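# Roll a whiteboard around a hallway corner and park it

## Task

Push the wheeled whiteboard around the hallway corner so that it comes to rest with all four of its wheels in the strip between the two yellow floor lines, with no wheel touching the tape. It must stand upright on its wheels, not propped against a wall, and must stay there without any robot holding it. Either or both robots may be used. At the end each robot must have released the board and moved away from it. If any robot falls over or is left tilted, the task fails.

## Robot and tools

Robots: two identical Hello Robot Stretch 3 units named r1 and r2. Each has a base with two drive wheels and a passive rear omni wheel, a mast with a lift, and a telescoping arm that extends to the robot's RIGHT side. The base is 0.33 m long and 0.34 m wide. It cannot move sideways, so to bring the gripper forward you drive the base. An on-the-spot turn pivots at the midpoint between the drive wheels, which is 0.05 m behind the front edge. With the arm retracted and the wrist folded, the turn sweeps a circle of radius 0.28 m. An unfolded, level wrist reaches beyond that circle.

Frames: the base frame has its origin on the floor between the drive wheels, with x forward, y left and z up. hand_pose is reported in this frame at the point where closed fingertips meet. The odometry frame is the base frame at scene start. Each robot reports in its own frames, so only images, lidar_m, wrist_depth_mm and head_depth_mm show where the two robots are relative to each other.

execute_actions(actions, cameras): actions is a list holding zero or one action. An action is an object keyed by robot name ("r1", "r2"). Under each name you may give:
- base: exactly one command, and it is a relative offset from where the base last measured itself. {"translate_m": d} drives straight, in metres, from -1 to 1, with forward positive. {"rotate_rad": d} turns on the spot, in radians, from -3.2 to 3.2, with counter-clockwise (left) positive.
- joints: absolute targets keyed by joint name. lift_m is arm height on the mast, 0 to 1.1. arm_m is extension, 0 to 0.52. wrist_yaw_rad runs -1.345 to 4.42: 0 points along the arm, positive swings toward the front, and 3.0 folds over the base. wrist_pitch_rad runs -1.57 to 0.451: 0 is level and negative tips the fingertips down. wrist_roll_rad runs -2.911 to 2.911. gripper_m runs -0.089 to 0.179, and larger is wider. head_pan_rad runs -3.953 to 1.73: 0 is forward, positive is left and -1.57 looks along the arm. head_tilt_rad runs -1.53 to 0.419, with negative looking down.
- contact_limits: {"arm_m": effort%}, from 1 to 100. The arm motion stops (contact_stop) when its effort reaches this value. It also caps holding force until the next action.
All motions in an action begin together. No action runs longer than 15 s. An unknown key or an out-of-range value rejects the whole call. Anything you leave out of an action may keep pushing toward its old target. cameras lists camera names such as r1_head_camera, r1_nav_camera, r1_wrist_camera, the r2 equivalents, or "all". Omitting it means all, and [] means none. An empty actions list just reports state and images.

wait(seconds 0 to 10): commands nothing new and returns state and images. zoom_image(camera, region [x0,y0,x1,y1] in pixels, at most 504x504): gives a closer view of that camera's latest full image. finished_scene(scene 1 or 2): ends the scene for good and reports success. The board must already be parked and released.

Results: base_status and joint_status report how each motion ended. "done" means reached. For the base, it only means the wheels turned, even if they slipped. "off_target" means it came to rest elsewhere and may still be pushing. After contact_stop, time_out or torque_fault, the target is dropped. A stopped arm or lift goes slack until it is commanded again. on_its_own covers joints not commanded; "held at" there is a target, not a position. motor_effort is a percentage of maximum, positive toward higher values, with the bracket showing the peak. It has bias and noise. Positive wheel effort pushes forward. base_odometry counts wheel turns. turned_by_wheels and turned_by_imu give the turn since the last result. base_tilt gives forward and right lean in degrees, with a bias of up to about 4. lidar_m gives 12 sectors of 30 degrees each: sector 1 is ahead, then counter-clockwise, with the 4th left, the 7th behind and the 10th right. It scans in a plane 0.17 m up, with a range of 0.15 to 12 m, and "-" means nothing seen. It sees the other robot but not its own. wrist_depth_mm (45 to 1000) and head_depth_mm (280 to 4000) are 7x7 grids of median depth, read from the top left.

Speed: the base moves at 0.30 m/s and 1.9 rad/s only when stowed (lift_m under 0.30, arm_m under 0.03, wrist_yaw_rad over 2.54). Otherwise it is limited to 0.10 m/s and 0.63 rad/s.

Gripper: to grip, command a value below the object's width. To let go, command at least 0.02 above the value where contact occurred. Neither the reading nor "done" confirms a hold.

Safety:
- Robots must never press against each other. After bases touch, a few more millimetres of driving is a hard press, and that ends the run.
- Matched commands can differ in travel by up to 2.5 cm per metre. This matters if both robots carry one load.
- Only fold or unfold the wrist with lift_m between 0.32 and 0.95, pitch -0.4 and roll near 0. With yaw below -0.4, keep pitch at -0.5 or lower.
- Pushing with the gripper above about 0.45 m, pushing a second time after a contact stop, or driving while holding something fixed can tip the robot. If base_tilt shows a lean, back off in small steps, free the gripper and lower the lift to about 0.2.
- The wrist servos shut off for 10 s after prolonged strain (torque_fault).
- Avoid dropping or slamming the board, and don't let it fall or lean on a wall.


Each tool is called after "Call:" by a JSON object that holds its "api" and its "payload".

## Session

Call:
{"api": "execute_actions", "payload": {"actions": []}}

Scene clock: 0.00 s.
r1.base_odometry: x=+0.000 y=+0.000 heading=+0.000 (m, m, rad; r1's odometry frame)
r1.turned_by_wheels: +0.000 (rad since the last result)
r1.turned_by_imu: +0.000 (rad since the last result)
r1.base_tilt: forward=-1.4 right=-1.4 (deg)
r1.lidar_m: 0.67 0.74 1.14 2.08 1.05 0.84 0.84 0.92 1.41 0.94 0.84 0.68
r1.head_depth_mm: 586 591 597 602 607 614 620 / 596 606 610 615 622 630 635 / 610 617 622 628 635 641 648 / 623 631 637 642 650 656 661 / 637 644 653 656 662 670 681 / 651 659 667 675 680 689 694 / 668 673 680 688 697 707 711
r1.base_status: not commanded
r1.joint_positions: lift_m=+0.550 arm_m=+0.001 wrist_yaw_rad=+2.862 wrist_pitch_rad=-0.477 wrist_roll_rad=-0.012 gripper_m=+0.037 head_pan_rad=-0.011 head_tilt_rad=-0.002
r1.joint_status: not commanded
r1.motor_effort: left_wheel=+0 right_wheel=+0 lift_m=+38 arm_m=+0 wrist_yaw_rad=+0 wrist_pitch_rad=+5 wrist_roll_rad=+0 gripper_m=+0 head_pan_rad=+0 head_tilt_rad=+1 (%)
r1.hand_pose: x=+0.0386 y=+0.0625 z=+0.5499 quat_wxyz=(+0.261, +0.699, +0.072, +0.661) (m; r1's base frame)
r1.wrist_depth_mm: - - - - - 952 685 / - - - - - 970 692 / - - - - - - 704 / - - - - - 953 727 / 910 - 892 873 885 866 719 / 770 769 732 758 719 764 717 / 683 683 679 669 668 663 663
r2.base_odometry: x=+0.000 y=+0.000 heading=+0.000 (m, m, rad; r2's odometry frame)
r2.turned_by_wheels: +0.000 (rad since the last result)
r2.turned_by_imu: +0.000 (rad since the last result)
r2.base_tilt: forward=+0.2 right=-0.7 (deg)
r2.lidar_m: 0.66 0.67 0.72 0.68 0.69 0.90 0.86 0.88 0.82 0.88 1.01 0.70
r2.head_depth_mm: 616 618 623 625 630 632 635 / 610 614 617 621 624 626 631 / 605 608 612 615 618 622 623 / 600 605 608 611 613 618 619 / 599 599 603 606 609 612 615 / 591 596 599 602 606 608 610 / 587 591 591 598 601 602 606
r2.base_status: not commanded
r2.joint_positions: lift_m=+0.384 arm_m=+0.003 wrist_yaw_rad=+3.035 wrist_pitch_rad=-0.464 wrist_roll_rad=-0.014 gripper_m=+0.037 head_pan_rad=+0.002 head_tilt_rad=+0.001
r2.joint_status: not commanded
r2.motor_effort: left_wheel=+0 right_wheel=-1 lift_m=+19 arm_m=+0 wrist_yaw_rad=+0 wrist_pitch_rad=+6 wrist_roll_rad=+1 gripper_m=-1 head_pan_rad=+0 head_tilt_rad=+1 (%)
r2.hand_pose: x=+0.0020 y=+0.0693 z=+0.3866 quat_wxyz=(+0.199, +0.691, +0.127, +0.684) (m; r2's base frame)
r2.wrist_depth_mm: 593 617 640 666 692 728 708 / 642 664 701 722 746 784 720 / 694 712 751 776 818 857 726 / 749 776 822 819 855 881 723 / 762 761 - 739 757 724 690 / 647 648 632 633 - 608 607 / 568 555 - 551 527 533 531
pictures: r1_head_camera (sideways: a quarter turn clockwise sets it upright), r1_nav_camera (sideways: a quarter turn counterclockwise sets it upright), r1_wrist_camera, r2_head_camera (sideways: a quarter turn clockwise sets it upright), r2_nav_camera (sideways: a quarter turn counterclockwise sets it upright), r2_wrist_camera
Images, in order (width x height): r1_head_camera 896x504, r1_nav_camera 672x504, r1_wrist_camera 644x364, r2_head_camera 896x504, r2_nav_camera 672x504, r2_wrist_camera 644x364.

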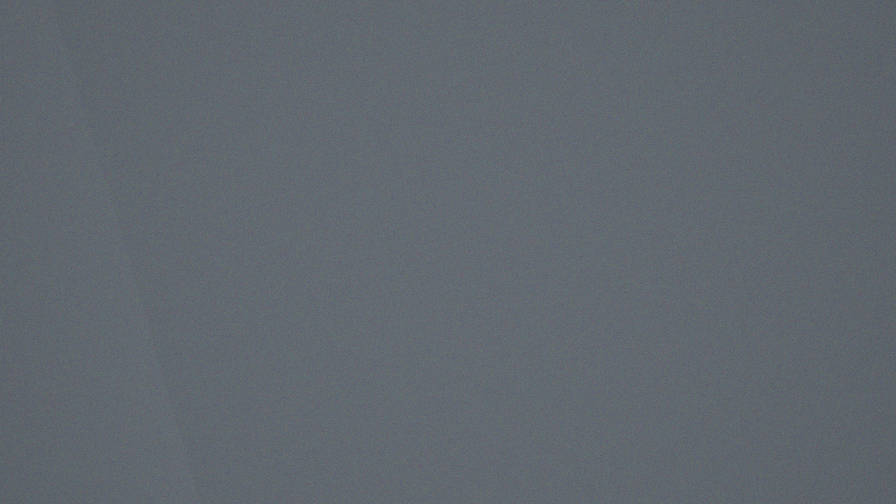

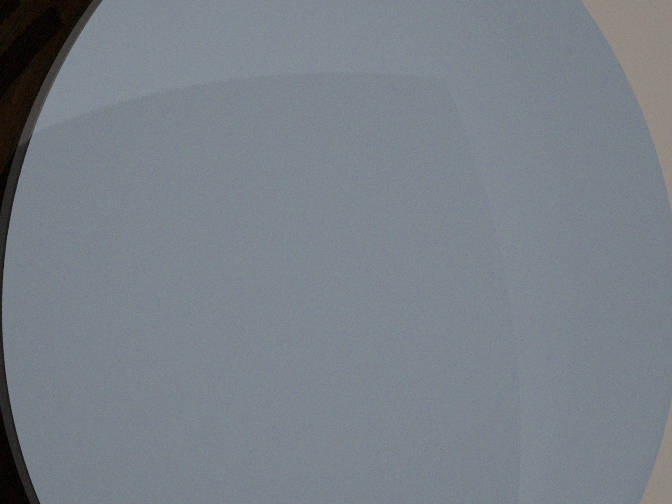

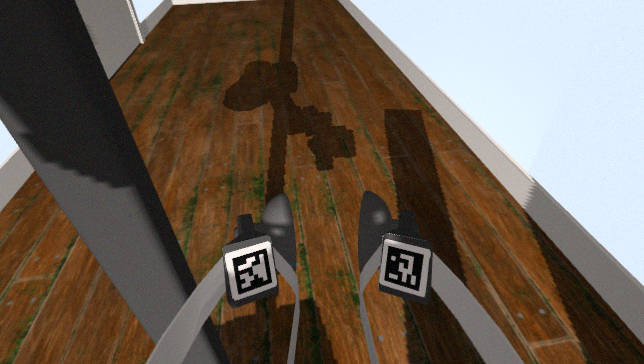

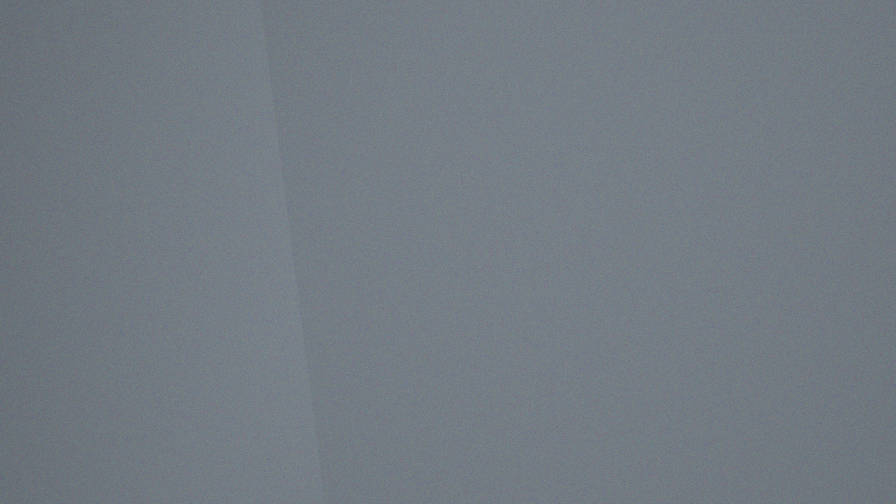

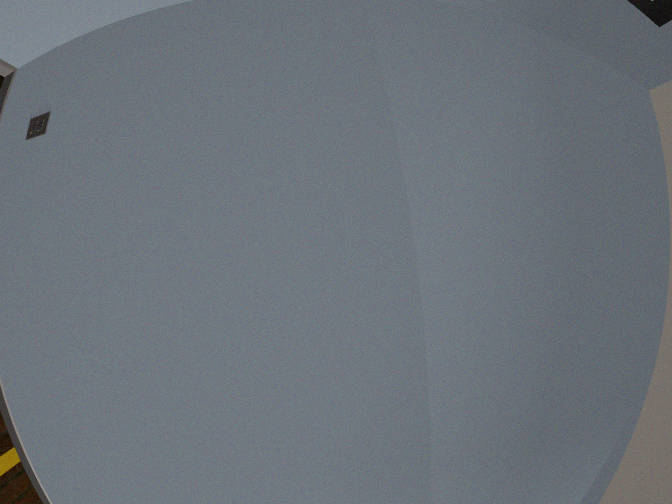

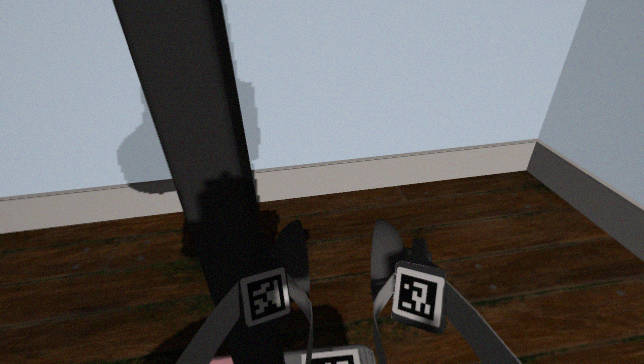

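Call:
{"api": "execute_actions", "payload": {"actions": [{"r1":{"joints":{"head_pan_rad":-1.57,"head_tilt_rad":-0.6}},"r2":{"joints":{"head_pan_rad":-1.57,"head_tilt_rad":-0.6}}}], "cameras": ["r1_nav_camera","r2_nav_camera","r1_head_camera","r2_head_camera"]}}

Call:
{"api": "execute_actions", "payload": {"actions": [{"r1":{"joints":{"head_pan_rad":1.57}}}], "cameras": ["r1_nav_camera","r1_head_camera"]}}

Scene clock: 1.47 s.
r1.base_odometry: x=+0.000 y=+0.000 heading=+0.000 (m, m, rad; r1's odometry frame)
r1.turned_by_wheels: +0.000 (rad since the last result)
r1.turned_by_imu: +0.000 (rad since the last result)
r1.base_tilt: forward=-1.3 right=-1.4 (deg)
r1.lidar_m: 0.67 0.73 1.13 2.07 1.05 0.85 0.84 0.92 1.41 0.94 0.84 0.68
r1.head_depth_mm: - 3499 2581 2048 1675 1375 1181 / - - 2854 2061 1686 1393 1187 / 1377 1592 1888 1973 1638 1393 1192 / 788 873 989 1133 1332 1403 1193 / 786 873 993 1139 1355 1410 1198 / 799 895 1021 1181 1404 1418 1208 / 816 918 1045 1205 1331 1356 1217
r1.base_status: not commanded
r1.joint_positions: lift_m=+0.550 arm_m=+0.001 wrist_yaw_rad=+2.862 wrist_pitch_rad=-0.477 wrist_roll_rad=-0.012 gripper_m=+0.037 head_pan_rad=-1.563 head_tilt_rad=-0.592
r1.joint_status: all done
r1.motor_effort: left_wheel=+0(0) right_wheel=+0(1) lift_m=+38(39) arm_m=+0(0) wrist_yaw_rad=+0(1) wrist_pitch_rad=+4(5) wrist_roll_rad=+0(1) gripper_m=+0(0) head_pan_rad=-2(28) head_tilt_rad=-3(23) (%)
r1.hand_pose: x=+0.0386 y=+0.0625 z=+0.5499 quat_wxyz=(+0.261, +0.699, +0.072, +0.661) (m; r1's base frame)
r1.wrist_depth_mm: - - - - - 945 686 / - - - - - 975 700 / - - - - - - 704 / - - - - - 966 716 / 905 - 897 879 881 859 721 / 796 751 728 765 724 760 719 / 693 678 681 666 683 663 662
r2.base_odometry: x=+0.000 y=+0.000 heading=+0.000 (m, m, rad; r2's odometry frame)
r2.turned_by_wheels: +0.000 (rad since the last result)
r2.turned_by_imu: +0.000 (rad since the last result)
r2.base_tilt: forward=+0.1 right=-0.7 (deg)
r2.lidar_m: 0.66 0.67 0.72 0.68 0.69 0.90 0.86 0.88 0.82 0.88 1.01 0.70
r2.head_depth_mm: 775 776 815 898 1036 1235 1244 / 1077 1077 1084 1087 1092 1263 1248 / 1783 1766 1803 1805 1669 1438 1247 / 3504 3779 2971 2240 1761 1459 1231 / 3392 3828 2962 2215 1759 1444 1236 / 3460 3712 2998 2192 1726 1447 1223 / 2516 2465 2465 2121 1741 1438 1230
r2.base_status: not commanded
r2.joint_positions: lift_m=+0.384 arm_m=+0.003 wrist_yaw_rad=+3.035 wrist_pitch_rad=-0.464 wrist_roll_rad=-0.014 gripper_m=+0.037 head_pan_rad=-1.563 head_tilt_rad=-0.592
r2.joint_status: all done
r2.motor_effort: left_wheel=+1(1) right_wheel=+0(0) lift_m=+19(19) arm_m=+0(0) wrist_yaw_rad=+0(0) wrist_pitch_rad=+6(6) wrist_roll_rad=+1(1) gripper_m=-1(1) head_pan_rad=-5(61) head_tilt_rad=-3(27) (%)
r2.hand_pose: x=+0.0020 y=+0.0693 z=+0.3866 quat_wxyz=(+0.199, +0.691, +0.127, +0.684) (m; r2's base frame)
r2.wrist_depth_mm: 595 607 638 667 691 715 705 / 634 669 700 725 754 787 706 / 689 726 754 789 832 860 717 / 753 774 818 832 835 886 727 / 786 768 - 742 765 733 698 / 658 655 630 624 - 616 613 / 556 551 - 567 528 532 534
pictures: r1_head_camera (sideways: a quarter turn clockwise sets it upright), r1_nav_camera (sideways: a quarter turn counterclockwise sets it upright), r2_head_camera (sideways: a quarter turn clockwise sets it upright), r2_nav_camera (sideways: a quarter turn counterclockwise sets it upright)
camera_calibration (this result's frames):
r1_head_camera: T_world_to_cam=[[0.00183563, 0.587573, -0.809169, 1.07538], [0.998738, 0.0395328, 0.0309722, -0.0380634], [0.0501871, -0.808205, -0.586759, 0.725829], [0, 0, 0, 1]] pos_world=[-0.000385904, -0.0437403, 1.29723]
r1_nav_camera: T_world_to_cam=[[-0.00986144, -0.579132, 0.815174, -1.02203], [-0.999946, 0.00292619, -0.0100178, 0.0681471], [0.00341628, -0.815229, -0.579129, 0.702597], [0, 0, 0, 1]] pos_world=[0.0556644, -0.0193127, 1.24071]
r2_head_camera: T_world_to_cam=[[-0.0538807, 0.569125, -0.820484, 1.09335], [0.998398, 0.0449346, -0.0343956, 0.0429113], [0.0172927, -0.821023, -0.570634, 0.698121], [0, 0, 0, 1]] pos_world=[0.00399552, -0.0510069, 1.29692]
r2_nav_camera: T_world_to_cam=[[0.0379029, -0.515739, 0.855907, -1.0777], [-0.997578, -0.0695173, 0.00228804, 0.0546408], [0.0583203, -0.853921, -0.517125, 0.624185], [0, 0, 0, 1]] pos_world=[0.0589537, -0.0190064, 1.24506]
Images, in order (width x height): r1_head_camera 896x504, r1_nav_camera 672x504, r2_head_camera 896x504, r2_nav_camera 672x504.

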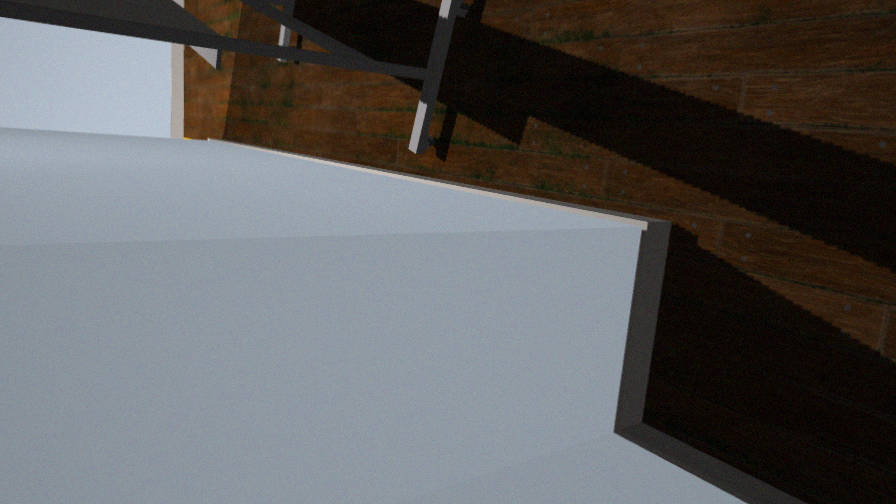

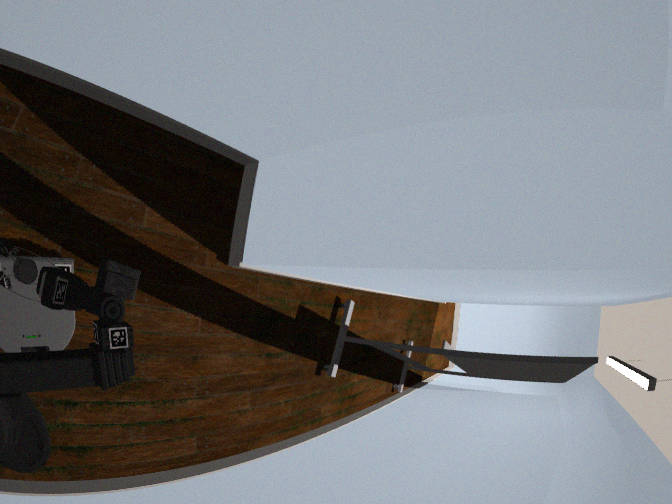

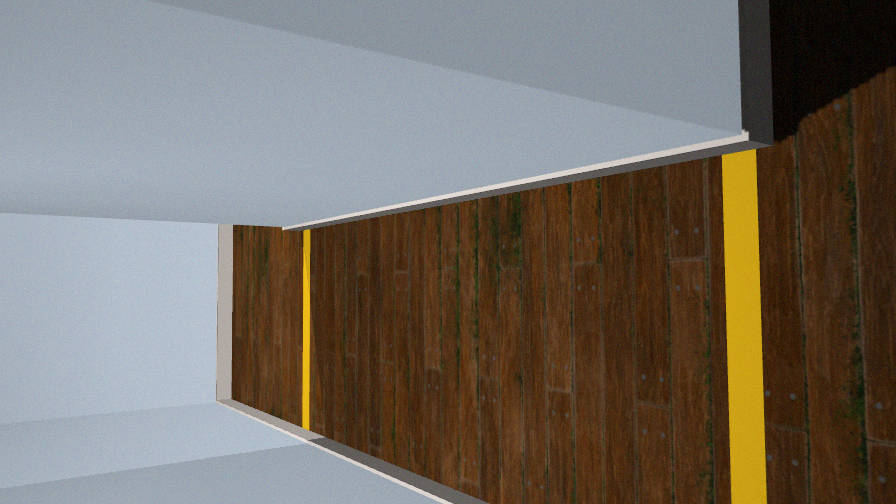

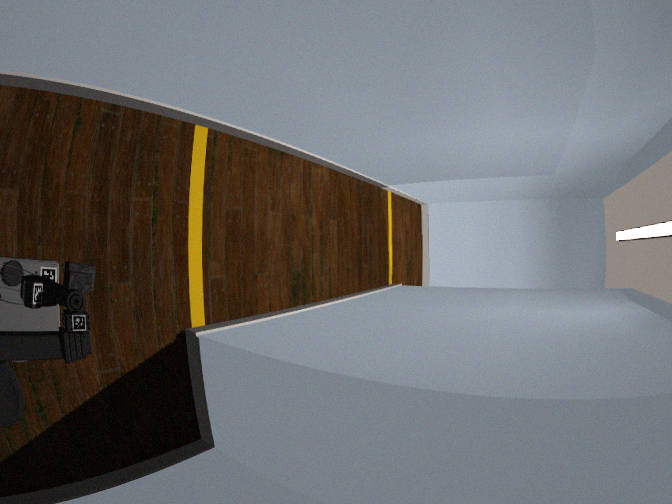

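Scene clock: 3.43 s.
r1.base_odometry: x=+0.000 y=+0.000 heading=+0.000 (m, m, rad; r1's odometry frame)
r1.turned_by_wheels: +0.000 (rad since the last result)
r1.turned_by_imu: +0.000 (rad since the last result)
r1.base_tilt: forward=-1.5 right=-1.4 (deg)
r1.lidar_m: 0.67 0.74 1.14 2.06 1.05 0.85 0.84 0.92 1.41 0.94 0.84 0.68
r1.head_depth_mm: 2920 3153 2844 2090 1672 1385 1186 / 2964 3261 2856 2118 1667 1398 1180 / 3017 3260 2880 2123 1685 1404 1192 / 3092 3366 2934 2134 1711 1400 1197 / 2557 2706 2630 2184 1704 1410 1197 / 1883 1964 2002 2029 1708 1444 - / 1495 1575 1611 1683 1753 - -
r1.base_status: not commanded
r1.joint_positions: lift_m=+0.550 arm_m=+0.001 wrist_yaw_rad=+2.862 wrist_pitch_rad=-0.477 wrist_roll_rad=-0.012 gripper_m=+0.037 head_pan_rad=+1.563 head_tilt_rad=-0.592
r1.joint_status: all done
r1.motor_effort: left_wheel=+0(0) right_wheel=-2(1) lift_m=+37(38) arm_m=-1(0) wrist_yaw_rad=+0(1) wrist_pitch_rad=+5(5) wrist_roll_rad=+0(0) gripper_m=+1(0) head_pan_rad=+2(27) head_tilt_rad=-3(3) (%)
r1.hand_pose: x=+0.0386 y=+0.0625 z=+0.5499 quat_wxyz=(+0.261, +0.699, +0.072, +0.661) (m; r1's base frame)
r1.wrist_depth_mm: - - - - - 925 687 / - - - - - 963 702 / - - - - - - 716 / - - - - - 940 719 / 916 - 910 879 861 868 729 / 779 768 743 778 730 742 712 / 677 685 686 672 665 671 664
r2.base_odometry: x=+0.000 y=+0.000 heading=+0.000 (m, m, rad; r2's odometry frame)
r2.turned_by_wheels: +0.000 (rad since the last result)
r2.turned_by_imu: +0.000 (rad since the last result)
r2.base_tilt: forward=+0.2 right=-0.7 (deg)
r2.lidar_m: 0.66 0.67 0.72 0.68 0.69 0.90 0.86 0.88 0.82 0.88 1.01 0.70
r2.head_depth_mm: 774 775 818 895 1034 1237 1250 / 1076 1081 1086 1087 1092 1254 1243 / 1754 1780 1794 1788 1669 1433 1230 / 3491 3742 2915 2204 1736 1445 1239 / 3440 3821 2978 2203 1737 1442 1241 / 3420 3721 2956 2162 1739 1442 1227 / 2473 2478 2489 2113 1742 1434 1231
r2.base_status: not commanded
r2.joint_positions: lift_m=+0.384 arm_m=+0.003 wrist_yaw_rad=+3.035 wrist_pitch_rad=-0.464 wrist_roll_rad=-0.014 gripper_m=+0.037 head_pan_rad=-1.563 head_tilt_rad=-0.592
r2.joint_status: not commanded
r2.motor_effort: left_wheel=+0(0) right_wheel=+1(0) lift_m=+19(19) arm_m=+0(0) wrist_yaw_rad=-1(1) wrist_pitch_rad=+6(6) wrist_roll_rad=+0(0) gripper_m=-1(0) head_pan_rad=-4(5) head_tilt_rad=-4(3) (%)
r2.hand_pose: x=+0.0020 y=+0.0693 z=+0.3866 quat_wxyz=(+0.199, +0.691, +0.127, +0.684) (m; r2's base frame)
r2.wrist_depth_mm: 598 613 642 658 683 711 706 / 639 662 690 724 746 785 708 / 687 700 755 783 832 854 721 / 747 777 815 830 859 888 729 / 783 768 - 758 768 726 696 / 648 629 631 636 - 616 613 / 563 555 - 557 522 532 531
pictures: r1_head_camera (sideways: a quarter turn clockwise sets it upright), r1_nav_camera (sideways: a quarter turn counterclockwise sets it upright)
camera_calibration (this result's frames):
r1_head_camera: T_world_to_cam=[[-0.0112761, -0.587639, -0.809044, 1.0753], [-0.999244, -0.0234765, 0.0309789, -0.0258843], [-0.0371979, 0.808782, -0.586931, 0.726585], [0, 0, 0, 1]] pos_world=[0.0132878, 0.0436295, 1.29722]
r1_nav_camera: T_world_to_cam=[[0.0191653, 0.579071, 0.815052, -1.02205], [0.999769, -0.018992, -0.0100155, 0.0559457], [0.00967978, 0.815056, -0.579302, 0.702784], [0, 0, 0, 1]] pos_world=[-0.0431478, 0.0200935, 1.24071]
Images, in order (width x height): r1_head_camera 896x504, r1_nav_camera 672x504.

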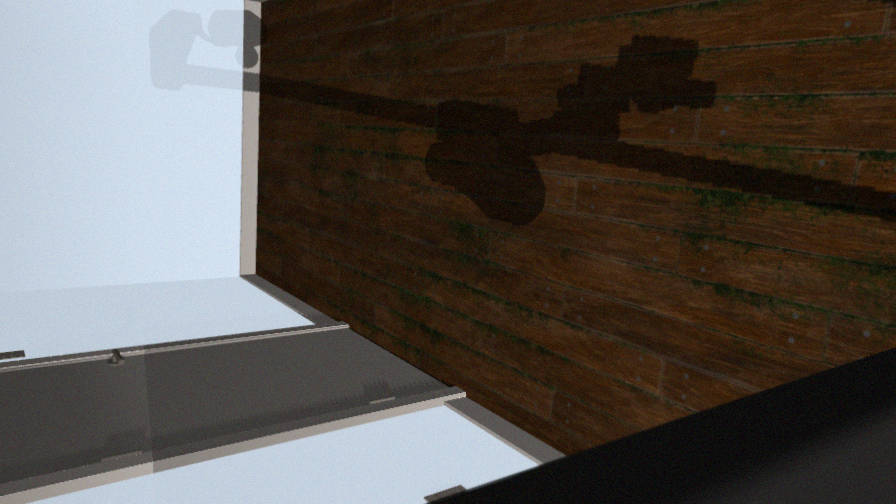

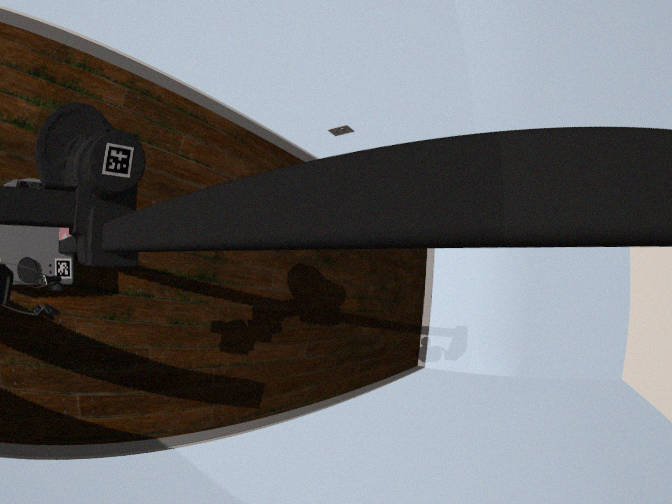

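Call:
{"api": "execute_actions", "payload": {"actions": [{"r1":{"base":{"translate_m":-0.42},"joints":{"head_pan_rad":0,"head_tilt_rad":-0.7,"lift_m":0.27}},"r2":{"base":{"translate_m":-0.1},"joints":{"head_pan_rad":0,"head_tilt_rad":-0.7,"lift_m":0.27}}}], "cameras": []}}

Call:
{"api": "execute_actions", "payload": {"actions": [{"r1":{"base":{"rotate_rad":-1.68}},"r2":{"base":{"rotate_rad":-1.5}}}], "cameras": []}}

Call:
{"api": "execute_actions", "payload": {"actions": [{"r1":{"base":{"translate_m":0.8}},"r2":{"base":{"translate_m":1}}}], "cameras": ["r2_nav_camera","r2_head_camera"]}}

Call:
{"api": "execute_actions", "payload": {"actions": [{"r2":{"base":{"translate_m":1}}}], "cameras": ["r1_nav_camera","r2_nav_camera","r1_head_camera","r2_head_camera"]}}

Scene clock: 8.40 s.
r1.base_odometry: x=-0.420 y=+0.000 heading=+0.000 (m, m, rad; r1's odometry frame)
r1.turned_by_wheels: +0.000 (rad since the last result)
r1.turned_by_imu: -0.001 (rad since the last result)
r1.base_tilt: forward=-1.5 right=-1.3 (deg)
r1.lidar_m: 1.09 1.19 1.83 1.09 0.53 0.43 0.43 0.47 0.72 1.50 1.04 1.10
r1.head_depth_mm: 878 985 1126 1320 1486 1303 1142 / 898 1006 1152 1353 1509 1312 1147 / 907 1026 1178 1394 1546 1312 1142 / 921 1053 1212 1436 1559 1320 1150 / 944 1071 1250 1467 1578 1329 1157 / 956 1094 1278 1522 1585 1331 1162 / 981 1124 1310 1582 1591 1341 1170
r1.base_status: done
r1.joint_positions: lift_m=+0.270 arm_m=+0.001 wrist_yaw_rad=+2.862 wrist_pitch_rad=-0.477 wrist_roll_rad=-0.012 gripper_m=+0.037 head_pan_rad=+0.007 head_tilt_rad=-0.692
r1.joint_status: all done
r1.motor_effort: left_wheel=+0(7) right_wheel=-1(9) lift_m=+31(32) arm_m=+1(0) wrist_yaw_rad=+0(0) wrist_pitch_rad=+5(5) wrist_roll_rad=+0(0) gripper_m=+0(0) head_pan_rad=-2(29) head_tilt_rad=-3(11) (%)
r1.hand_pose: x=+0.0386 y=+0.0625 z=+0.2698 quat_wxyz=(+0.261, +0.699, +0.072, +0.661) (m; r1's base frame)
r1.wrist_depth_mm: - - - - - - - / - - - - 977 962 939 / - 786 762 755 756 758 734 / 569 635 630 619 615 608 602 / 538 - 536 522 515 512 513 / 464 - - 452 433 449 443 / - - - 397 395 396 388
r2.base_odometry: x=-0.100 y=+0.000 heading=+0.000 (m, m, rad; r2's odometry frame)
r2.turned_by_wheels: +0.000 (rad since the last result)
r2.turned_by_imu: +0.001 (rad since the last result)
r2.base_tilt: forward=+0.1 right=-0.7 (deg)
r2.lidar_m: 0.76 0.77 0.71 0.67 0.68 0.81 0.76 0.78 0.82 0.80 1.17 0.80
r2.head_depth_mm: 636 718 824 956 1156 1336 1193 / 633 712 815 949 1145 1327 1189 / 630 710 809 944 1139 1323 1184 / 625 701 805 940 1123 1299 1186 / 623 700 797 927 1111 1308 1180 / 618 696 792 926 1101 1292 1171 / 617 691 785 916 1086 1280 1178
r2.base_status: done
r2.joint_positions: lift_m=+0.270 arm_m=+0.003 wrist_yaw_rad=+3.035 wrist_pitch_rad=-0.465 wrist_roll_rad=-0.014 gripper_m=+0.037 head_pan_rad=-0.007 head_tilt_rad=-0.693
r2.joint_status: all done
r2.motor_effort: left_wheel=+0(8) right_wheel=+0(10) lift_m=+16(11) arm_m=+0(0) wrist_yaw_rad=+1(1) wrist_pitch_rad=+6(6) wrist_roll_rad=+1(1) gripper_m=-1(0) head_pan_rad=+5(60) head_tilt_rad=-3(12) (%)
r2.hand_pose: x=+0.0020 y=+0.0692 z=+0.2724 quat_wxyz=(+0.199, +0.691, +0.128, +0.683) (m; r2's base frame)
r2.wrist_depth_mm: 592 613 636 644 675 705 750 / 641 656 691 712 735 779 770 / 674 719 742 745 787 818 791 / 709 721 733 711 696 692 678 / 605 599 - 581 589 567 563 / 506 514 - - - 478 471 / 454 - - - 407 409 410
pictures: none
No camera images: the call's "cameras" was empty. Leave "cameras" out to get every camera's image.

Scene clock: 10.67 s.
r1.base_odometry: x=-0.420 y=+0.000 heading=-1.680 (m, m, rad; r1's odometry frame)
r1.turned_by_wheels: -1.680 (rad since the last result)
r1.turned_by_imu: -1.693 (rad since the last result)
r1.base_tilt: forward=-1.4 right=-1.4 (deg)
r1.lidar_m: 1.72 1.04 1.11 1.09 1.14 1.63 1.41 0.58 0.44 0.43 0.45 0.64
r1.head_depth_mm: 1974 1901 1848 1721 1496 1299 1136 / - 3079 2357 1872 1546 1307 1142 / 2229 3096 2401 1882 1549 1312 1140 / 1600 3137 2217 1911 1564 1325 1155 / 2551 2607 2367 1907 1561 1324 1152 / 1706 1756 1766 1773 1564 1338 1161 / 1288 1305 1328 1350 1433 1344 1165
r1.base_status: done
r1.joint_positions: lift_m=+0.270 arm_m=+0.001 wrist_yaw_rad=+2.862 wrist_pitch_rad=-0.477 wrist_roll_rad=-0.012 gripper_m=+0.037 head_pan_rad=+0.007 head_tilt_rad=-0.692
r1.joint_status: not commanded
r1.motor_effort: left_wheel=+1(8) right_wheel=-3(10) lift_m=+31(32) arm_m=+0(0) wrist_yaw_rad=+0(0) wrist_pitch_rad=+5(4) wrist_roll_rad=+0(0) gripper_m=+0(0) head_pan_rad=-2(2) head_tilt_rad=-3(3) (%)
r1.hand_pose: x=+0.0386 y=+0.0625 z=+0.2698 quat_wxyz=(+0.261, +0.699, +0.072, +0.661) (m; r1's base frame)
r1.wrist_depth_mm: - 953 - - - - 814 / - - - - 979 944 854 / - 777 776 770 756 745 735 / 624 645 633 623 622 607 606 / 535 - 537 525 517 510 514 / 458 - - 457 431 445 452 / - - - 399 397 396 391
r2.base_odometry: x=-0.100 y=+0.000 heading=-1.500 (m, m, rad; r2's odometry frame)
r2.turned_by_wheels: -1.500 (rad since the last result)
r2.turned_by_imu: -1.480 (rad since the last result)
r2.base_tilt: forward=+0.1 right=-0.7 (deg)
r2.lidar_m: 0.80 1.07 0.79 0.76 0.79 0.70 0.67 0.70 0.79 0.76 0.79 0.80
r2.head_depth_mm: 654 714 814 946 1135 1315 1189 / 936 911 889 974 1134 1320 1184 / 2009 1882 1804 1703 1480 1338 1185 / 3507 3367 2460 1947 1596 1351 1179 / 3484 3292 2486 1934 1591 1356 1194 / 3345 3121 2440 1931 1590 1342 1177 / 2274 2302 2275 1915 1585 1350 1168
r2.base_status: done
r2.joint_positions: lift_m=+0.270 arm_m=+0.003 wrist_yaw_rad=+3.035 wrist_pitch_rad=-0.465 wrist_roll_rad=-0.014 gripper_m=+0.037 head_pan_rad=-0.007 head_tilt_rad=-0.693
r2.joint_status: not commanded
r2.motor_effort: left_wheel=+1(8) right_wheel=-2(8) lift_m=+17(16) arm_m=+0(1) wrist_yaw_rad=+0(0) wrist_pitch_rad=+6(6) wrist_roll_rad=+0(1) gripper_m=-1(1) head_pan_rad=+4(4) head_tilt_rad=-2(3) (%)
r2.hand_pose: x=+0.0020 y=+0.0692 z=+0.2724 quat_wxyz=(+0.199, +0.691, +0.128, +0.683) (m; r2's base frame)
r2.wrist_depth_mm: 690 713 725 734 748 764 779 / 754 773 782 787 785 815 859 / 788 813 829 839 861 863 861 / 747 737 725 711 687 692 671 / 607 595 - 577 596 562 550 / 510 512 - - - 476 474 / 451 - - - 409 417 414
pictures: none
No camera images: the call's "cameras" was empty. Leave "cameras" out to get every camera's image.

Scene clock: 17.23 s.
r1.base_odometry: x=-0.507 y=-0.795 heading=-1.680 (m, m, rad; r1's odometry frame)
r1.turned_by_wheels: +0.000 (rad since the last result)
r1.turned_by_imu: +0.004 (rad since the last result)
r1.base_tilt: forward=-1.5 right=-1.5 (deg)
r1.lidar_m: 0.93 0.74 0.56 0.55 1.10 1.57 1.53 0.63 0.48 0.47 0.50 0.71
r1.head_depth_mm: 2190 2132 2048 1781 1535 1308 1140 / 3203 3139 2273 1846 1530 1303 1143 / 1311 2851 2312 1897 1543 1322 1149 / 987 1099 2344 1810 1485 1324 1154 / 800 914 2001 1849 1533 1331 1160 / 1579 1597 1621 1660 1543 1330 1159 / 1200 1204 1223 1246 1265 1264 1159
r1.base_status: done
r1.joint_positions: lift_m=+0.270 arm_m=+0.001 wrist_yaw_rad=+2.862 wrist_pitch_rad=-0.477 wrist_roll_rad=-0.012 gripper_m=+0.037 head_pan_rad=+0.007 head_tilt_rad=-0.692
r1.joint_status: not commanded
r1.motor_effort: left_wheel=+1(9) right_wheel=-3(5) lift_m=+31(31) arm_m=+0(0) wrist_yaw_rad=+0(0) wrist_pitch_rad=+4(5) wrist_roll_rad=+0(0) gripper_m=+1(0) head_pan_rad=-1(2) head_tilt_rad=-3(2) (%)
r1.hand_pose: x=+0.0386 y=+0.0625 z=+0.2698 quat_wxyz=(+0.261, +0.699, +0.072, +0.661) (m; r1's base frame)
r1.wrist_depth_mm: - 912 942 564 607 635 681 / - 948 945 623 664 700 775 / - 771 767 675 708 742 734 / 619 642 627 628 616 605 606 / 541 - 536 524 514 517 517 / 462 - - 451 427 449 441 / - - - 396 399 393 390
r2.base_odometry: x=-0.030 y=-0.997 heading=-1.500 (m, m, rad; r2's odometry frame)
r2.turned_by_wheels: -0.001 (rad since the last result)
r2.turned_by_imu: -0.830 (rad since the last result)
r2.base_tilt: forward=+0.1 right=-0.7 (deg)
r2.lidar_m: 0.18 0.30 1.74 0.94 0.79 0.78 0.88 1.45 1.53 0.88 0.16 0.16
r2.head_depth_mm: - - - - - - - / - - - - - - 297 / - - - - - 293 337 / - - - - - 323 421 / - - - - 311 398 560 / - - - 305 378 520 833 / - - 299 359 485 748 1129
r2.base_status: done
r2.joint_positions: lift_m=+0.270 arm_m=+0.003 wrist_yaw_rad=+3.035 wrist_pitch_rad=-0.469 wrist_roll_rad=-0.014 gripper_m=+0.037 head_pan_rad=-0.005 head_tilt_rad=-0.697
r2.joint_status: not commanded
r2.on_its_own: right_wheel is at rest, and its effort (+32) is outside its rest range (-18 to +18)
r2.motor_effort: left_wheel=+2(38) right_wheel=+32(100) lift_m=+20(20) arm_m=+1(3) wrist_yaw_rad=+0(8) wrist_pitch_rad=+7(8) wrist_roll_rad=+0(0) gripper_m=-1(1) head_pan_rad=+3(5) head_tilt_rad=-1(4) (%)
r2.hand_pose: x=+0.0020 y=+0.0688 z=+0.2715 quat_wxyz=(+0.200, +0.691, +0.129, +0.683) (m; r2's base frame)
r2.wrist_depth_mm: 611 687 941 - - - - / 637 733 - - - - - / 661 759 944 922 889 878 851 / 683 729 715 704 694 677 666 / 599 597 - 568 588 561 552 / 503 516 - - - 477 469 / 449 - - - 410 413 405
pictures: r2_head_camera (sideways: a quarter turn clockwise sets it upright), r2_nav_camera (sideways: a quarter turn counterclockwise sets it upright)
camera_calibration (this result's frames):
r2_head_camera: T_world_to_cam=[[-0.652327, -0.0462033, -0.756528, 1.01363], [-0.0355495, 0.998907, -0.030353, 0.043951], [0.757103, 0.00709406, -0.653257, 0.801091], [0, 0, 0, 1]] pos_world=[0.0562714, -0.00275296, 1.29149]
r2_nav_camera: T_world_to_cam=[[0.602733, 0.0308907, 0.797345, -1.00479], [0.0566537, -0.998385, -0.00414651, 0.056587], [0.795929, 0.0476718, -0.60351, 0.732073], [0, 0, 0, 1]] pos_world=[0.019734, 0.052635, 1.24321]
Images, in order (width x height): r2_head_camera 896x504, r2_nav_camera 672x504.

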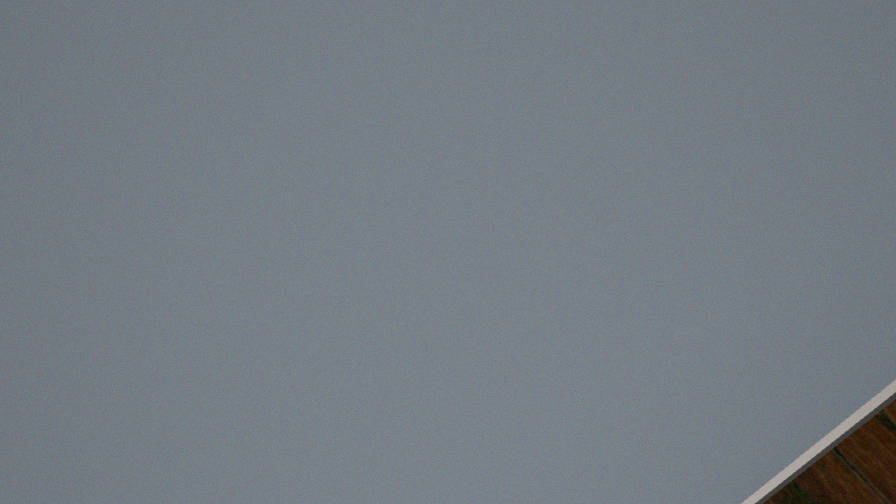

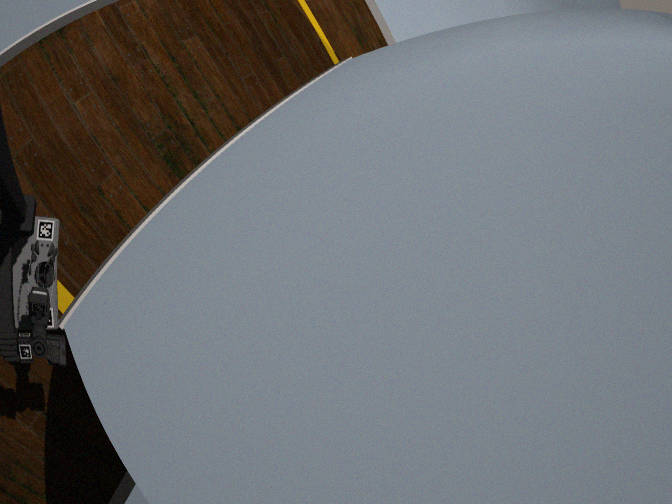

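Scene clock: 22.87 s.
r1.base_odometry: x=-0.507 y=-0.795 heading=-1.680 (m, m, rad; r1's odometry frame)
r1.turned_by_wheels: +0.000 (rad since the last result)
r1.turned_by_imu: +0.001 (rad since the last result)
r1.base_tilt: forward=-1.4 right=-1.3 (deg)
r1.lidar_m: 0.93 0.74 0.56 0.55 1.10 1.57 1.53 0.63 0.48 0.47 0.50 0.71
r1.head_depth_mm: 2182 2100 2045 1778 1544 1311 1139 / 3205 3115 2300 1873 1544 1304 1141 / 1309 2893 2281 1881 1552 1314 1152 / 989 1095 2321 1792 1488 1322 1151 / 802 917 2012 1872 1529 1337 1161 / 1577 1602 1634 1662 1526 1336 1165 / 1197 1211 1230 1244 1264 1259 1152
r1.base_status: not commanded
r1.joint_positions: lift_m=+0.270 arm_m=+0.001 wrist_yaw_rad=+2.862 wrist_pitch_rad=-0.477 wrist_roll_rad=-0.012 gripper_m=+0.037 head_pan_rad=+0.007 head_tilt_rad=-0.692
r1.joint_status: not commanded
r1.motor_effort: left_wheel=+1(1) right_wheel=-3(2) lift_m=+31(31) arm_m=+0(1) wrist_yaw_rad=+0(0) wrist_pitch_rad=+5(5) wrist_roll_rad=+0(0) gripper_m=+0(0) head_pan_rad=-2(3) head_tilt_rad=-3(3) (%)
r1.hand_pose: x=+0.0386 y=+0.0625 z=+0.2698 quat_wxyz=(+0.261, +0.699, +0.072, +0.661) (m; r1's base frame)
r1.wrist_depth_mm: - 921 939 567 600 648 690 / - 953 963 627 662 712 764 / - 782 756 671 712 753 735 / 626 641 625 620 616 606 597 / 539 - 538 530 516 513 514 / 460 - - 453 429 451 439 / - - - 397 398 394 392
r2.base_odometry: x=+0.041 y=-1.995 heading=-1.500 (m, m, rad; r2's odometry frame)
r2.turned_by_wheels: +0.000 (rad since the last result)
r2.turned_by_imu: -0.717 (rad since the last result)
r2.base_tilt: forward=+0.1 right=-0.7 (deg)
r2.lidar_m: - - 0.15 0.25 1.25 0.91 0.89 0.92 1.27 1.57 1.53 -
r2.head_depth_mm: - - - - - - - / - - - - - - - / - - - - - - - / - - - - - - - / - - - - - - - / - - - - - - - / - - - - - - -
r2.base_status: translate_m off_target (by the wheels' count: +0.9997 of +1.0000)
r2.joint_positions: lift_m=+0.270 arm_m=+0.003 wrist_yaw_rad=+3.035 wrist_pitch_rad=-0.469 wrist_roll_rad=-0.014 gripper_m=+0.037 head_pan_rad=-0.003 head_tilt_rad=-0.696
r2.joint_status: not commanded
r2.on_its_own: left_wheel is at rest, and its effort (+29) is outside its rest range (-18 to +18); right_wheel is at rest, and its effort (+42) is outside its rest range (-18 to +18)
r2.motor_effort: left_wheel=+29(54) right_wheel=+42(86) lift_m=+19(21) arm_m=+0(1) wrist_yaw_rad=+1(1) wrist_pitch_rad=+7(8) wrist_roll_rad=+0(0) gripper_m=+0(0) head_pan_rad=+2(6) head_tilt_rad=-2(1) (%)
r2.hand_pose: x=+0.0020 y=+0.0688 z=+0.2715 quat_wxyz=(+0.200, +0.691, +0.129, +0.683) (m; r2's base frame)
r2.wrist_depth_mm: - - - - 221 125 87 / - - - - 227 127 88 / 986 961 972 823 235 129 89 / 745 731 704 689 243 131 90 / 604 594 - 560 220 134 91 / 504 511 - - - 136 92 / 449 - - - 240 130 94
pictures: r1_head_camera (sideways: a quarter turn clockwise sets it upright), r1_nav_camera (sideways: a quarter turn counterclockwise sets it upright), r2_head_camera (sideways: a quarter turn clockwise sets it upright), r2_nav_camera (sideways: a quarter turn counterclockwise sets it upright)
camera_calibration (this result's frames):
r1_head_camera: T_world_to_cam=[[-0.665613, 0.00193482, -0.746294, 0.997492], [-0.0351848, 0.998803, 0.0339705, -0.0356557], [0.745467, 0.0488694, -0.664749, 0.823039], [0, 0, 0, 1]] pos_world=[0.0491407, -0.00653845, 1.29275]
r1_nav_camera: T_world_to_cam=[[0.657807, -0.00994695, 0.753121, -0.945215], [-0.00496476, -0.999948, -0.00887053, 0.0605828], [0.75317, 0.00209604, -0.657822, 0.800393], [0, 0, 0, 1]] pos_world=[0.0192377, 0.0495, 1.23892]
r2_head_camera: T_world_to_cam=[[-0.651385, -0.0474411, -0.757263, 1.01458], [-0.0374069, 0.998838, -0.0303985, 0.0440216], [0.757825, 0.00852578, -0.652402, 0.799975], [0, 0, 0, 1]] pos_world=[0.0562882, -0.00265797, 1.29155]
r2_nav_camera: T_world_to_cam=[[0.601774, 0.0320347, 0.798024, -1.00567], [0.058549, -0.998276, -0.00407725, 0.0564852], [0.796518, 0.0491771, -0.602612, 0.730902], [0, 0, 0, 1]] pos_world=[0.0197005, 0.0526605, 1.24323]
Images, in order (width x height): r1_head_camera 896x504, r1_nav_camera 672x504, r2_head_camera 896x504, r2_nav_camera 672x504.

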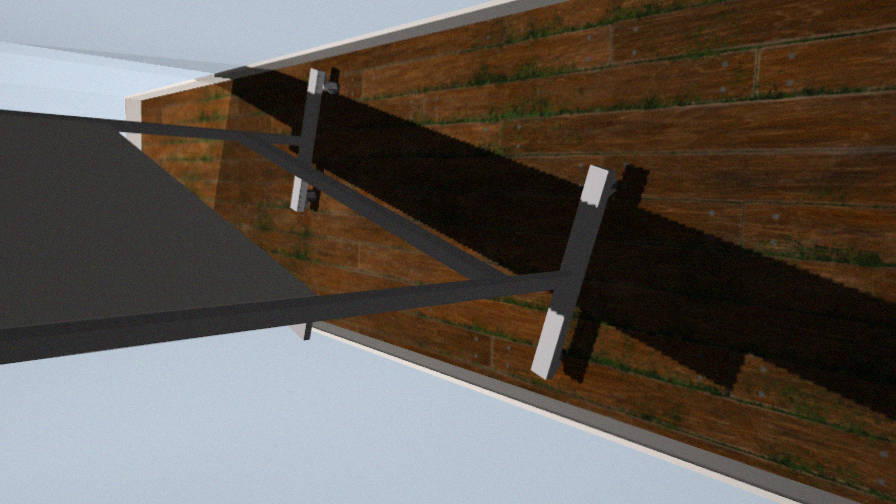

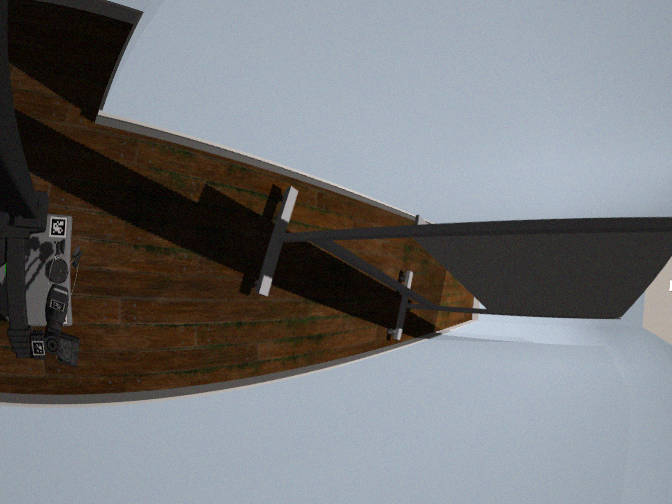

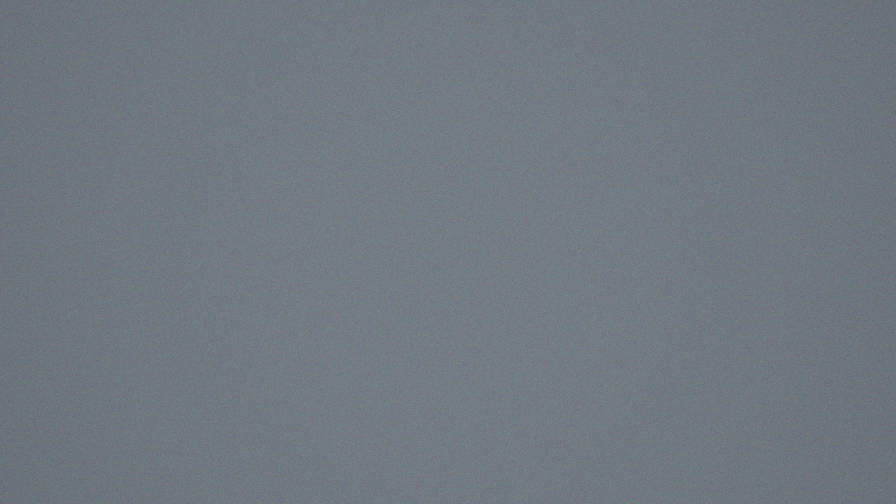

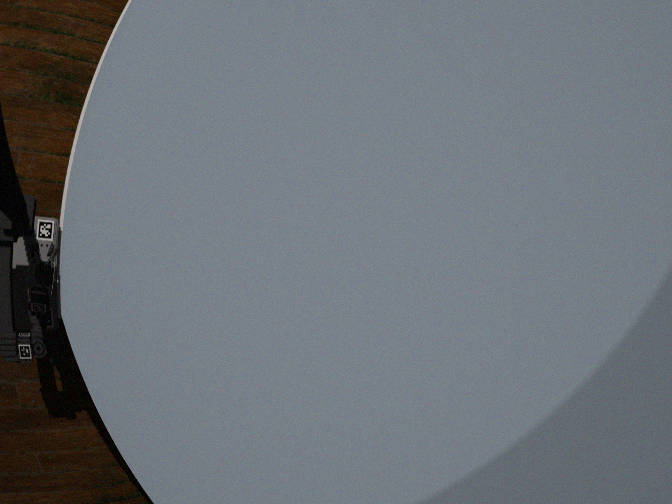

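Call:
{"api": "execute_actions", "payload": {"actions": [{"r2":{"base":{"translate_m":-0.42}},"r1":{"joints":{"lift_m":0.4,"wrist_pitch_rad":-0.4}}}], "cameras": []}}

Call:
{"api": "execute_actions", "payload": {"actions": [{"r2":{"base":{"rotate_rad":1.57}},"r1":{"joints":{"wrist_yaw_rad":1.57,"wrist_pitch_rad":0,"gripper_m":0.15},"base":{"rotate_rad":0.4}}}], "cameras": ["r2_nav_camera","r1_nav_camera"]}}

Scene clock: 26.23 s.
r1.base_odometry: x=-0.507 y=-0.795 heading=-1.680 (m, m, rad; r1's odometry frame)
r1.turned_by_wheels: +0.000 (rad since the last result)
r1.turned_by_imu: +0.000 (rad since the last result)
r1.base_tilt: forward=-1.4 right=-1.4 (deg)
r1.lidar_m: 0.93 0.74 0.56 0.55 1.10 1.57 1.53 0.63 0.48 0.47 0.50 0.71
r1.head_depth_mm: 2203 2136 2050 1784 1539 1306 1140 / 3208 3195 2298 1874 1539 1302 1143 / 1306 2834 2312 1880 1540 1309 1146 / 987 1092 2357 1795 1483 1325 1160 / 804 916 2021 1861 1529 1328 1152 / 1583 1603 1638 1642 1545 1338 1158 / 1203 1211 1228 1237 1258 1261 1154
r1.base_status: not commanded
r1.joint_positions: lift_m=+0.400 arm_m=+0.001 wrist_yaw_rad=+2.862 wrist_pitch_rad=-0.420 wrist_roll_rad=-0.012 gripper_m=+0.037 head_pan_rad=+0.007 head_tilt_rad=-0.692
r1.joint_status: all done
r1.motor_effort: left_wheel=+1(1) right_wheel=-3(3) lift_m=+43(47) arm_m=+0(1) wrist_yaw_rad=+0(0) wrist_pitch_rad=+7(9) wrist_roll_rad=+0(0) gripper_m=+0(0) head_pan_rad=-3(2) head_tilt_rad=-3(3) (%)
r1.hand_pose: x=+0.0407 y=+0.0698 z=+0.4120 quat_wxyz=(+0.242, +0.701, +0.051, +0.669) (m; r1's base frame)
r1.wrist_depth_mm: - 900 933 557 594 632 681 / - - - 606 646 693 754 / - - - 654 716 766 836 / - 894 905 740 780 841 861 / 752 - 764 731 737 734 721 / 640 - 609 625 593 633 616 / 562 554 557 547 543 543 543
r2.base_odometry: x=+0.012 y=-1.576 heading=-1.500 (m, m, rad; r2's odometry frame)
r2.turned_by_wheels: +0.000 (rad since the last result)
r2.turned_by_imu: +0.003 (rad since the last result)
r2.base_tilt: forward=+0.2 right=-0.7 (deg)
r2.lidar_m: 0.48 0.50 0.69 1.75 0.66 0.48 0.47 0.49 0.67 1.56 1.48 0.50
r2.head_depth_mm: 377 939 1133 1314 1526 1360 1189 / 379 423 485 595 1492 1363 1192 / 379 427 486 567 681 844 1145 / 380 428 489 569 684 853 1101 / 381 429 490 571 686 858 1111 / 382 430 490 574 690 861 1109 / 383 431 494 576 693 866 1114
r2.base_status: done
r2.joint_positions: lift_m=+0.270 arm_m=+0.003 wrist_yaw_rad=+3.035 wrist_pitch_rad=-0.469 wrist_roll_rad=-0.014 gripper_m=+0.037 head_pan_rad=-0.003 head_tilt_rad=-0.696
r2.joint_status: not commanded
r2.motor_effort: left_wheel=+0(16) right_wheel=+0(24) lift_m=+19(19) arm_m=+0(1) wrist_yaw_rad=+1(0) wrist_pitch_rad=+7(7) wrist_roll_rad=+0(0) gripper_m=-1(1) head_pan_rad=+2(2) head_tilt_rad=-1(0) (%)
r2.hand_pose: x=+0.0020 y=+0.0688 z=+0.2715 quat_wxyz=(+0.200, +0.691, +0.129, +0.683) (m; r2's base frame)
r2.wrist_depth_mm: 624 832 - - - 805 561 / 618 807 - - - 825 561 / 612 831 937 900 884 798 575 / 603 715 722 702 691 671 573 / 565 589 - 576 584 562 531 / 503 509 - - - 481 475 / 449 - - - 407 411 407
pictures: none
No camera images: the call's "cameras" was empty. Leave "cameras" out to get every camera's image.

Scene clock: 28.43 s.
r1.base_odometry: x=-0.507 y=-0.795 heading=-1.280 (m, m, rad; r1's odometry frame)
r1.turned_by_wheels: +0.400 (rad since the last result)
r1.turned_by_imu: +0.405 (rad since the last result)
r1.base_tilt: forward=-1.4 right=-1.3 (deg)
r1.lidar_m: 0.84 0.58 0.55 1.07 1.39 2.49 0.72 0.50 0.47 0.48 0.62 1.45
r1.head_depth_mm: 799 878 2110 1762 1538 1307 1139 / 1473 1756 2037 1774 1462 1313 1142 / 1159 1329 1557 1765 1511 1319 1144 / 956 1063 1204 1385 1479 1324 1156 / 808 888 983 1105 1251 1294 1151 / 704 762 831 917 1018 1148 1147 / 622 667 719 783 856 944 1051
r1.base_status: done
r1.joint_positions: lift_m=+0.400 arm_m=+0.001 wrist_yaw_rad=+1.572 wrist_pitch_rad=-0.024 wrist_roll_rad=-0.012 gripper_m=+0.150 head_pan_rad=+0.007 head_tilt_rad=-0.692
r1.joint_status: all done
r1.motor_effort: left_wheel=-1(5) right_wheel=+1(5) lift_m=+43(44) arm_m=+0(0) wrist_yaw_rad=-2(3) wrist_pitch_rad=+9(9) wrist_roll_rad=+0(0) gripper_m=+1(98) head_pan_rad=-3(3) head_tilt_rad=-3(2) (%)
r1.hand_pose: x=+0.2342 y=-0.1453 z=+0.5084 quat_wxyz=(+0.509, +0.503, -0.490, +0.497) (m; r1's base frame)
r1.wrist_depth_mm: 549 670 898 - - - - / 550 681 907 - - - - / 548 685 931 - - - - / 552 689 955 - - - - / 556 670 968 - - - - / 557 791 978 - - - 912 / 595 716 868 840 796 811 787
r2.base_odometry: x=+0.012 y=-1.576 heading=+0.070 (m, m, rad; r2's odometry frame)
r2.turned_by_wheels: +1.570 (rad since the last result)
r2.turned_by_imu: +1.548 (rad since the last result)
r2.base_tilt: forward=+0.1 right=-0.7 (deg)
r2.lidar_m: 1.79 0.66 0.48 0.47 0.48 0.66 1.57 1.49 1.09 0.48 0.50 0.69
r2.head_depth_mm: 1584 1578 1532 1510 1482 1322 1184 / 2713 2963 2252 1889 1613 1367 1196 / 2750 3051 2464 1932 1596 1368 1184 / 2776 3040 2480 1943 1602 1361 1176 / 2754 3021 2441 1923 1592 1352 1179 / 1988 2069 2116 1882 1584 1349 1183 / 1365 1397 1429 1448 1460 1315 1180
r2.base_status: done
r2.joint_positions: lift_m=+0.270 arm_m=+0.003 wrist_yaw_rad=+3.035 wrist_pitch_rad=-0.469 wrist_roll_rad=-0.014 gripper_m=+0.037 head_pan_rad=-0.003 head_tilt_rad=-0.696
r2.joint_status: not commanded
r2.motor_effort: left_wheel=-1(6) right_wheel=+2(13) lift_m=+20(18) arm_m=-1(1) wrist_yaw_rad=+1(0) wrist_pitch_rad=+7(7) wrist_roll_rad=+0(1) gripper_m=-1(0) head_pan_rad=+2(2) head_tilt_rad=-1(1) (%)
r2.hand_pose: x=+0.0020 y=+0.0687 z=+0.2715 quat_wxyz=(+0.200, +0.691, +0.129, +0.683) (m; r2's base frame)
r2.wrist_depth_mm: 444 448 461 464 478 483 496 / 473 481 499 504 514 521 541 / 515 530 537 554 565 578 584 / 563 570 584 591 606 630 623 / 589 585 - 571 601 564 557 / 504 508 - - - 480 475 / 445 - - - 404 413 407
pictures: r1_nav_camera (sideways: a quarter turn counterclockwise sets it upright), r2_nav_camera (sideways: a quarter turn counterclockwise sets it upright)
camera_calibration (this result's frames):
r1_nav_camera: T_world_to_cam=[[0.657807, -0.00994709, 0.753121, -0.945215], [-0.00496497, -0.999948, -0.00887053, 0.0605828], [0.75317, 0.00209588, -0.657822, 0.800393], [0, 0, 0, 1]] pos_world=[0.0192377, 0.0495, 1.23892]
r2_nav_camera: T_world_to_cam=[[0.601767, 0.0320277, 0.79803, -1.00567], [0.0585374, -0.998277, -0.00407668, 0.0564846], [0.796524, 0.0491678, -0.602604, 0.730892], [0, 0, 0, 1]] pos_world=[0.0197017, 0.0526603, 1.24323]
Images, in order (width x height): r1_nav_camera 672x504, r2_nav_camera 672x504.

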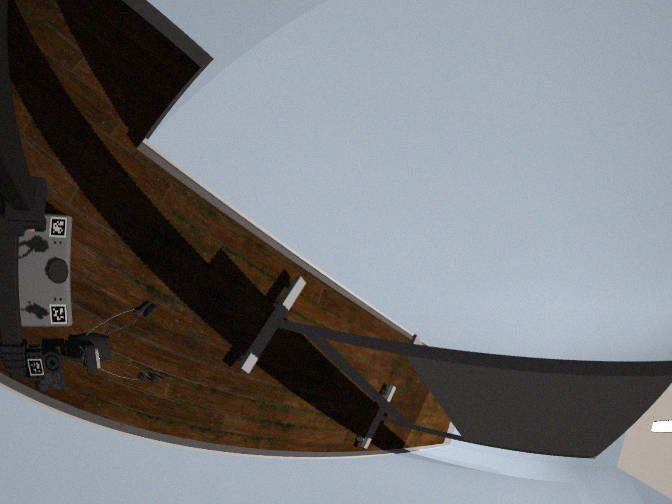

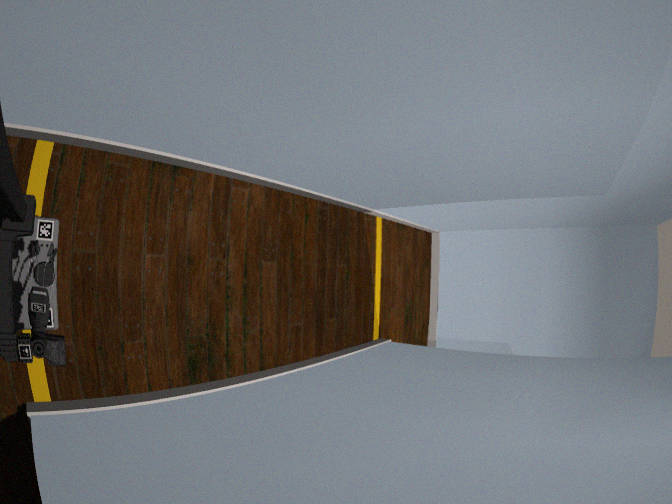

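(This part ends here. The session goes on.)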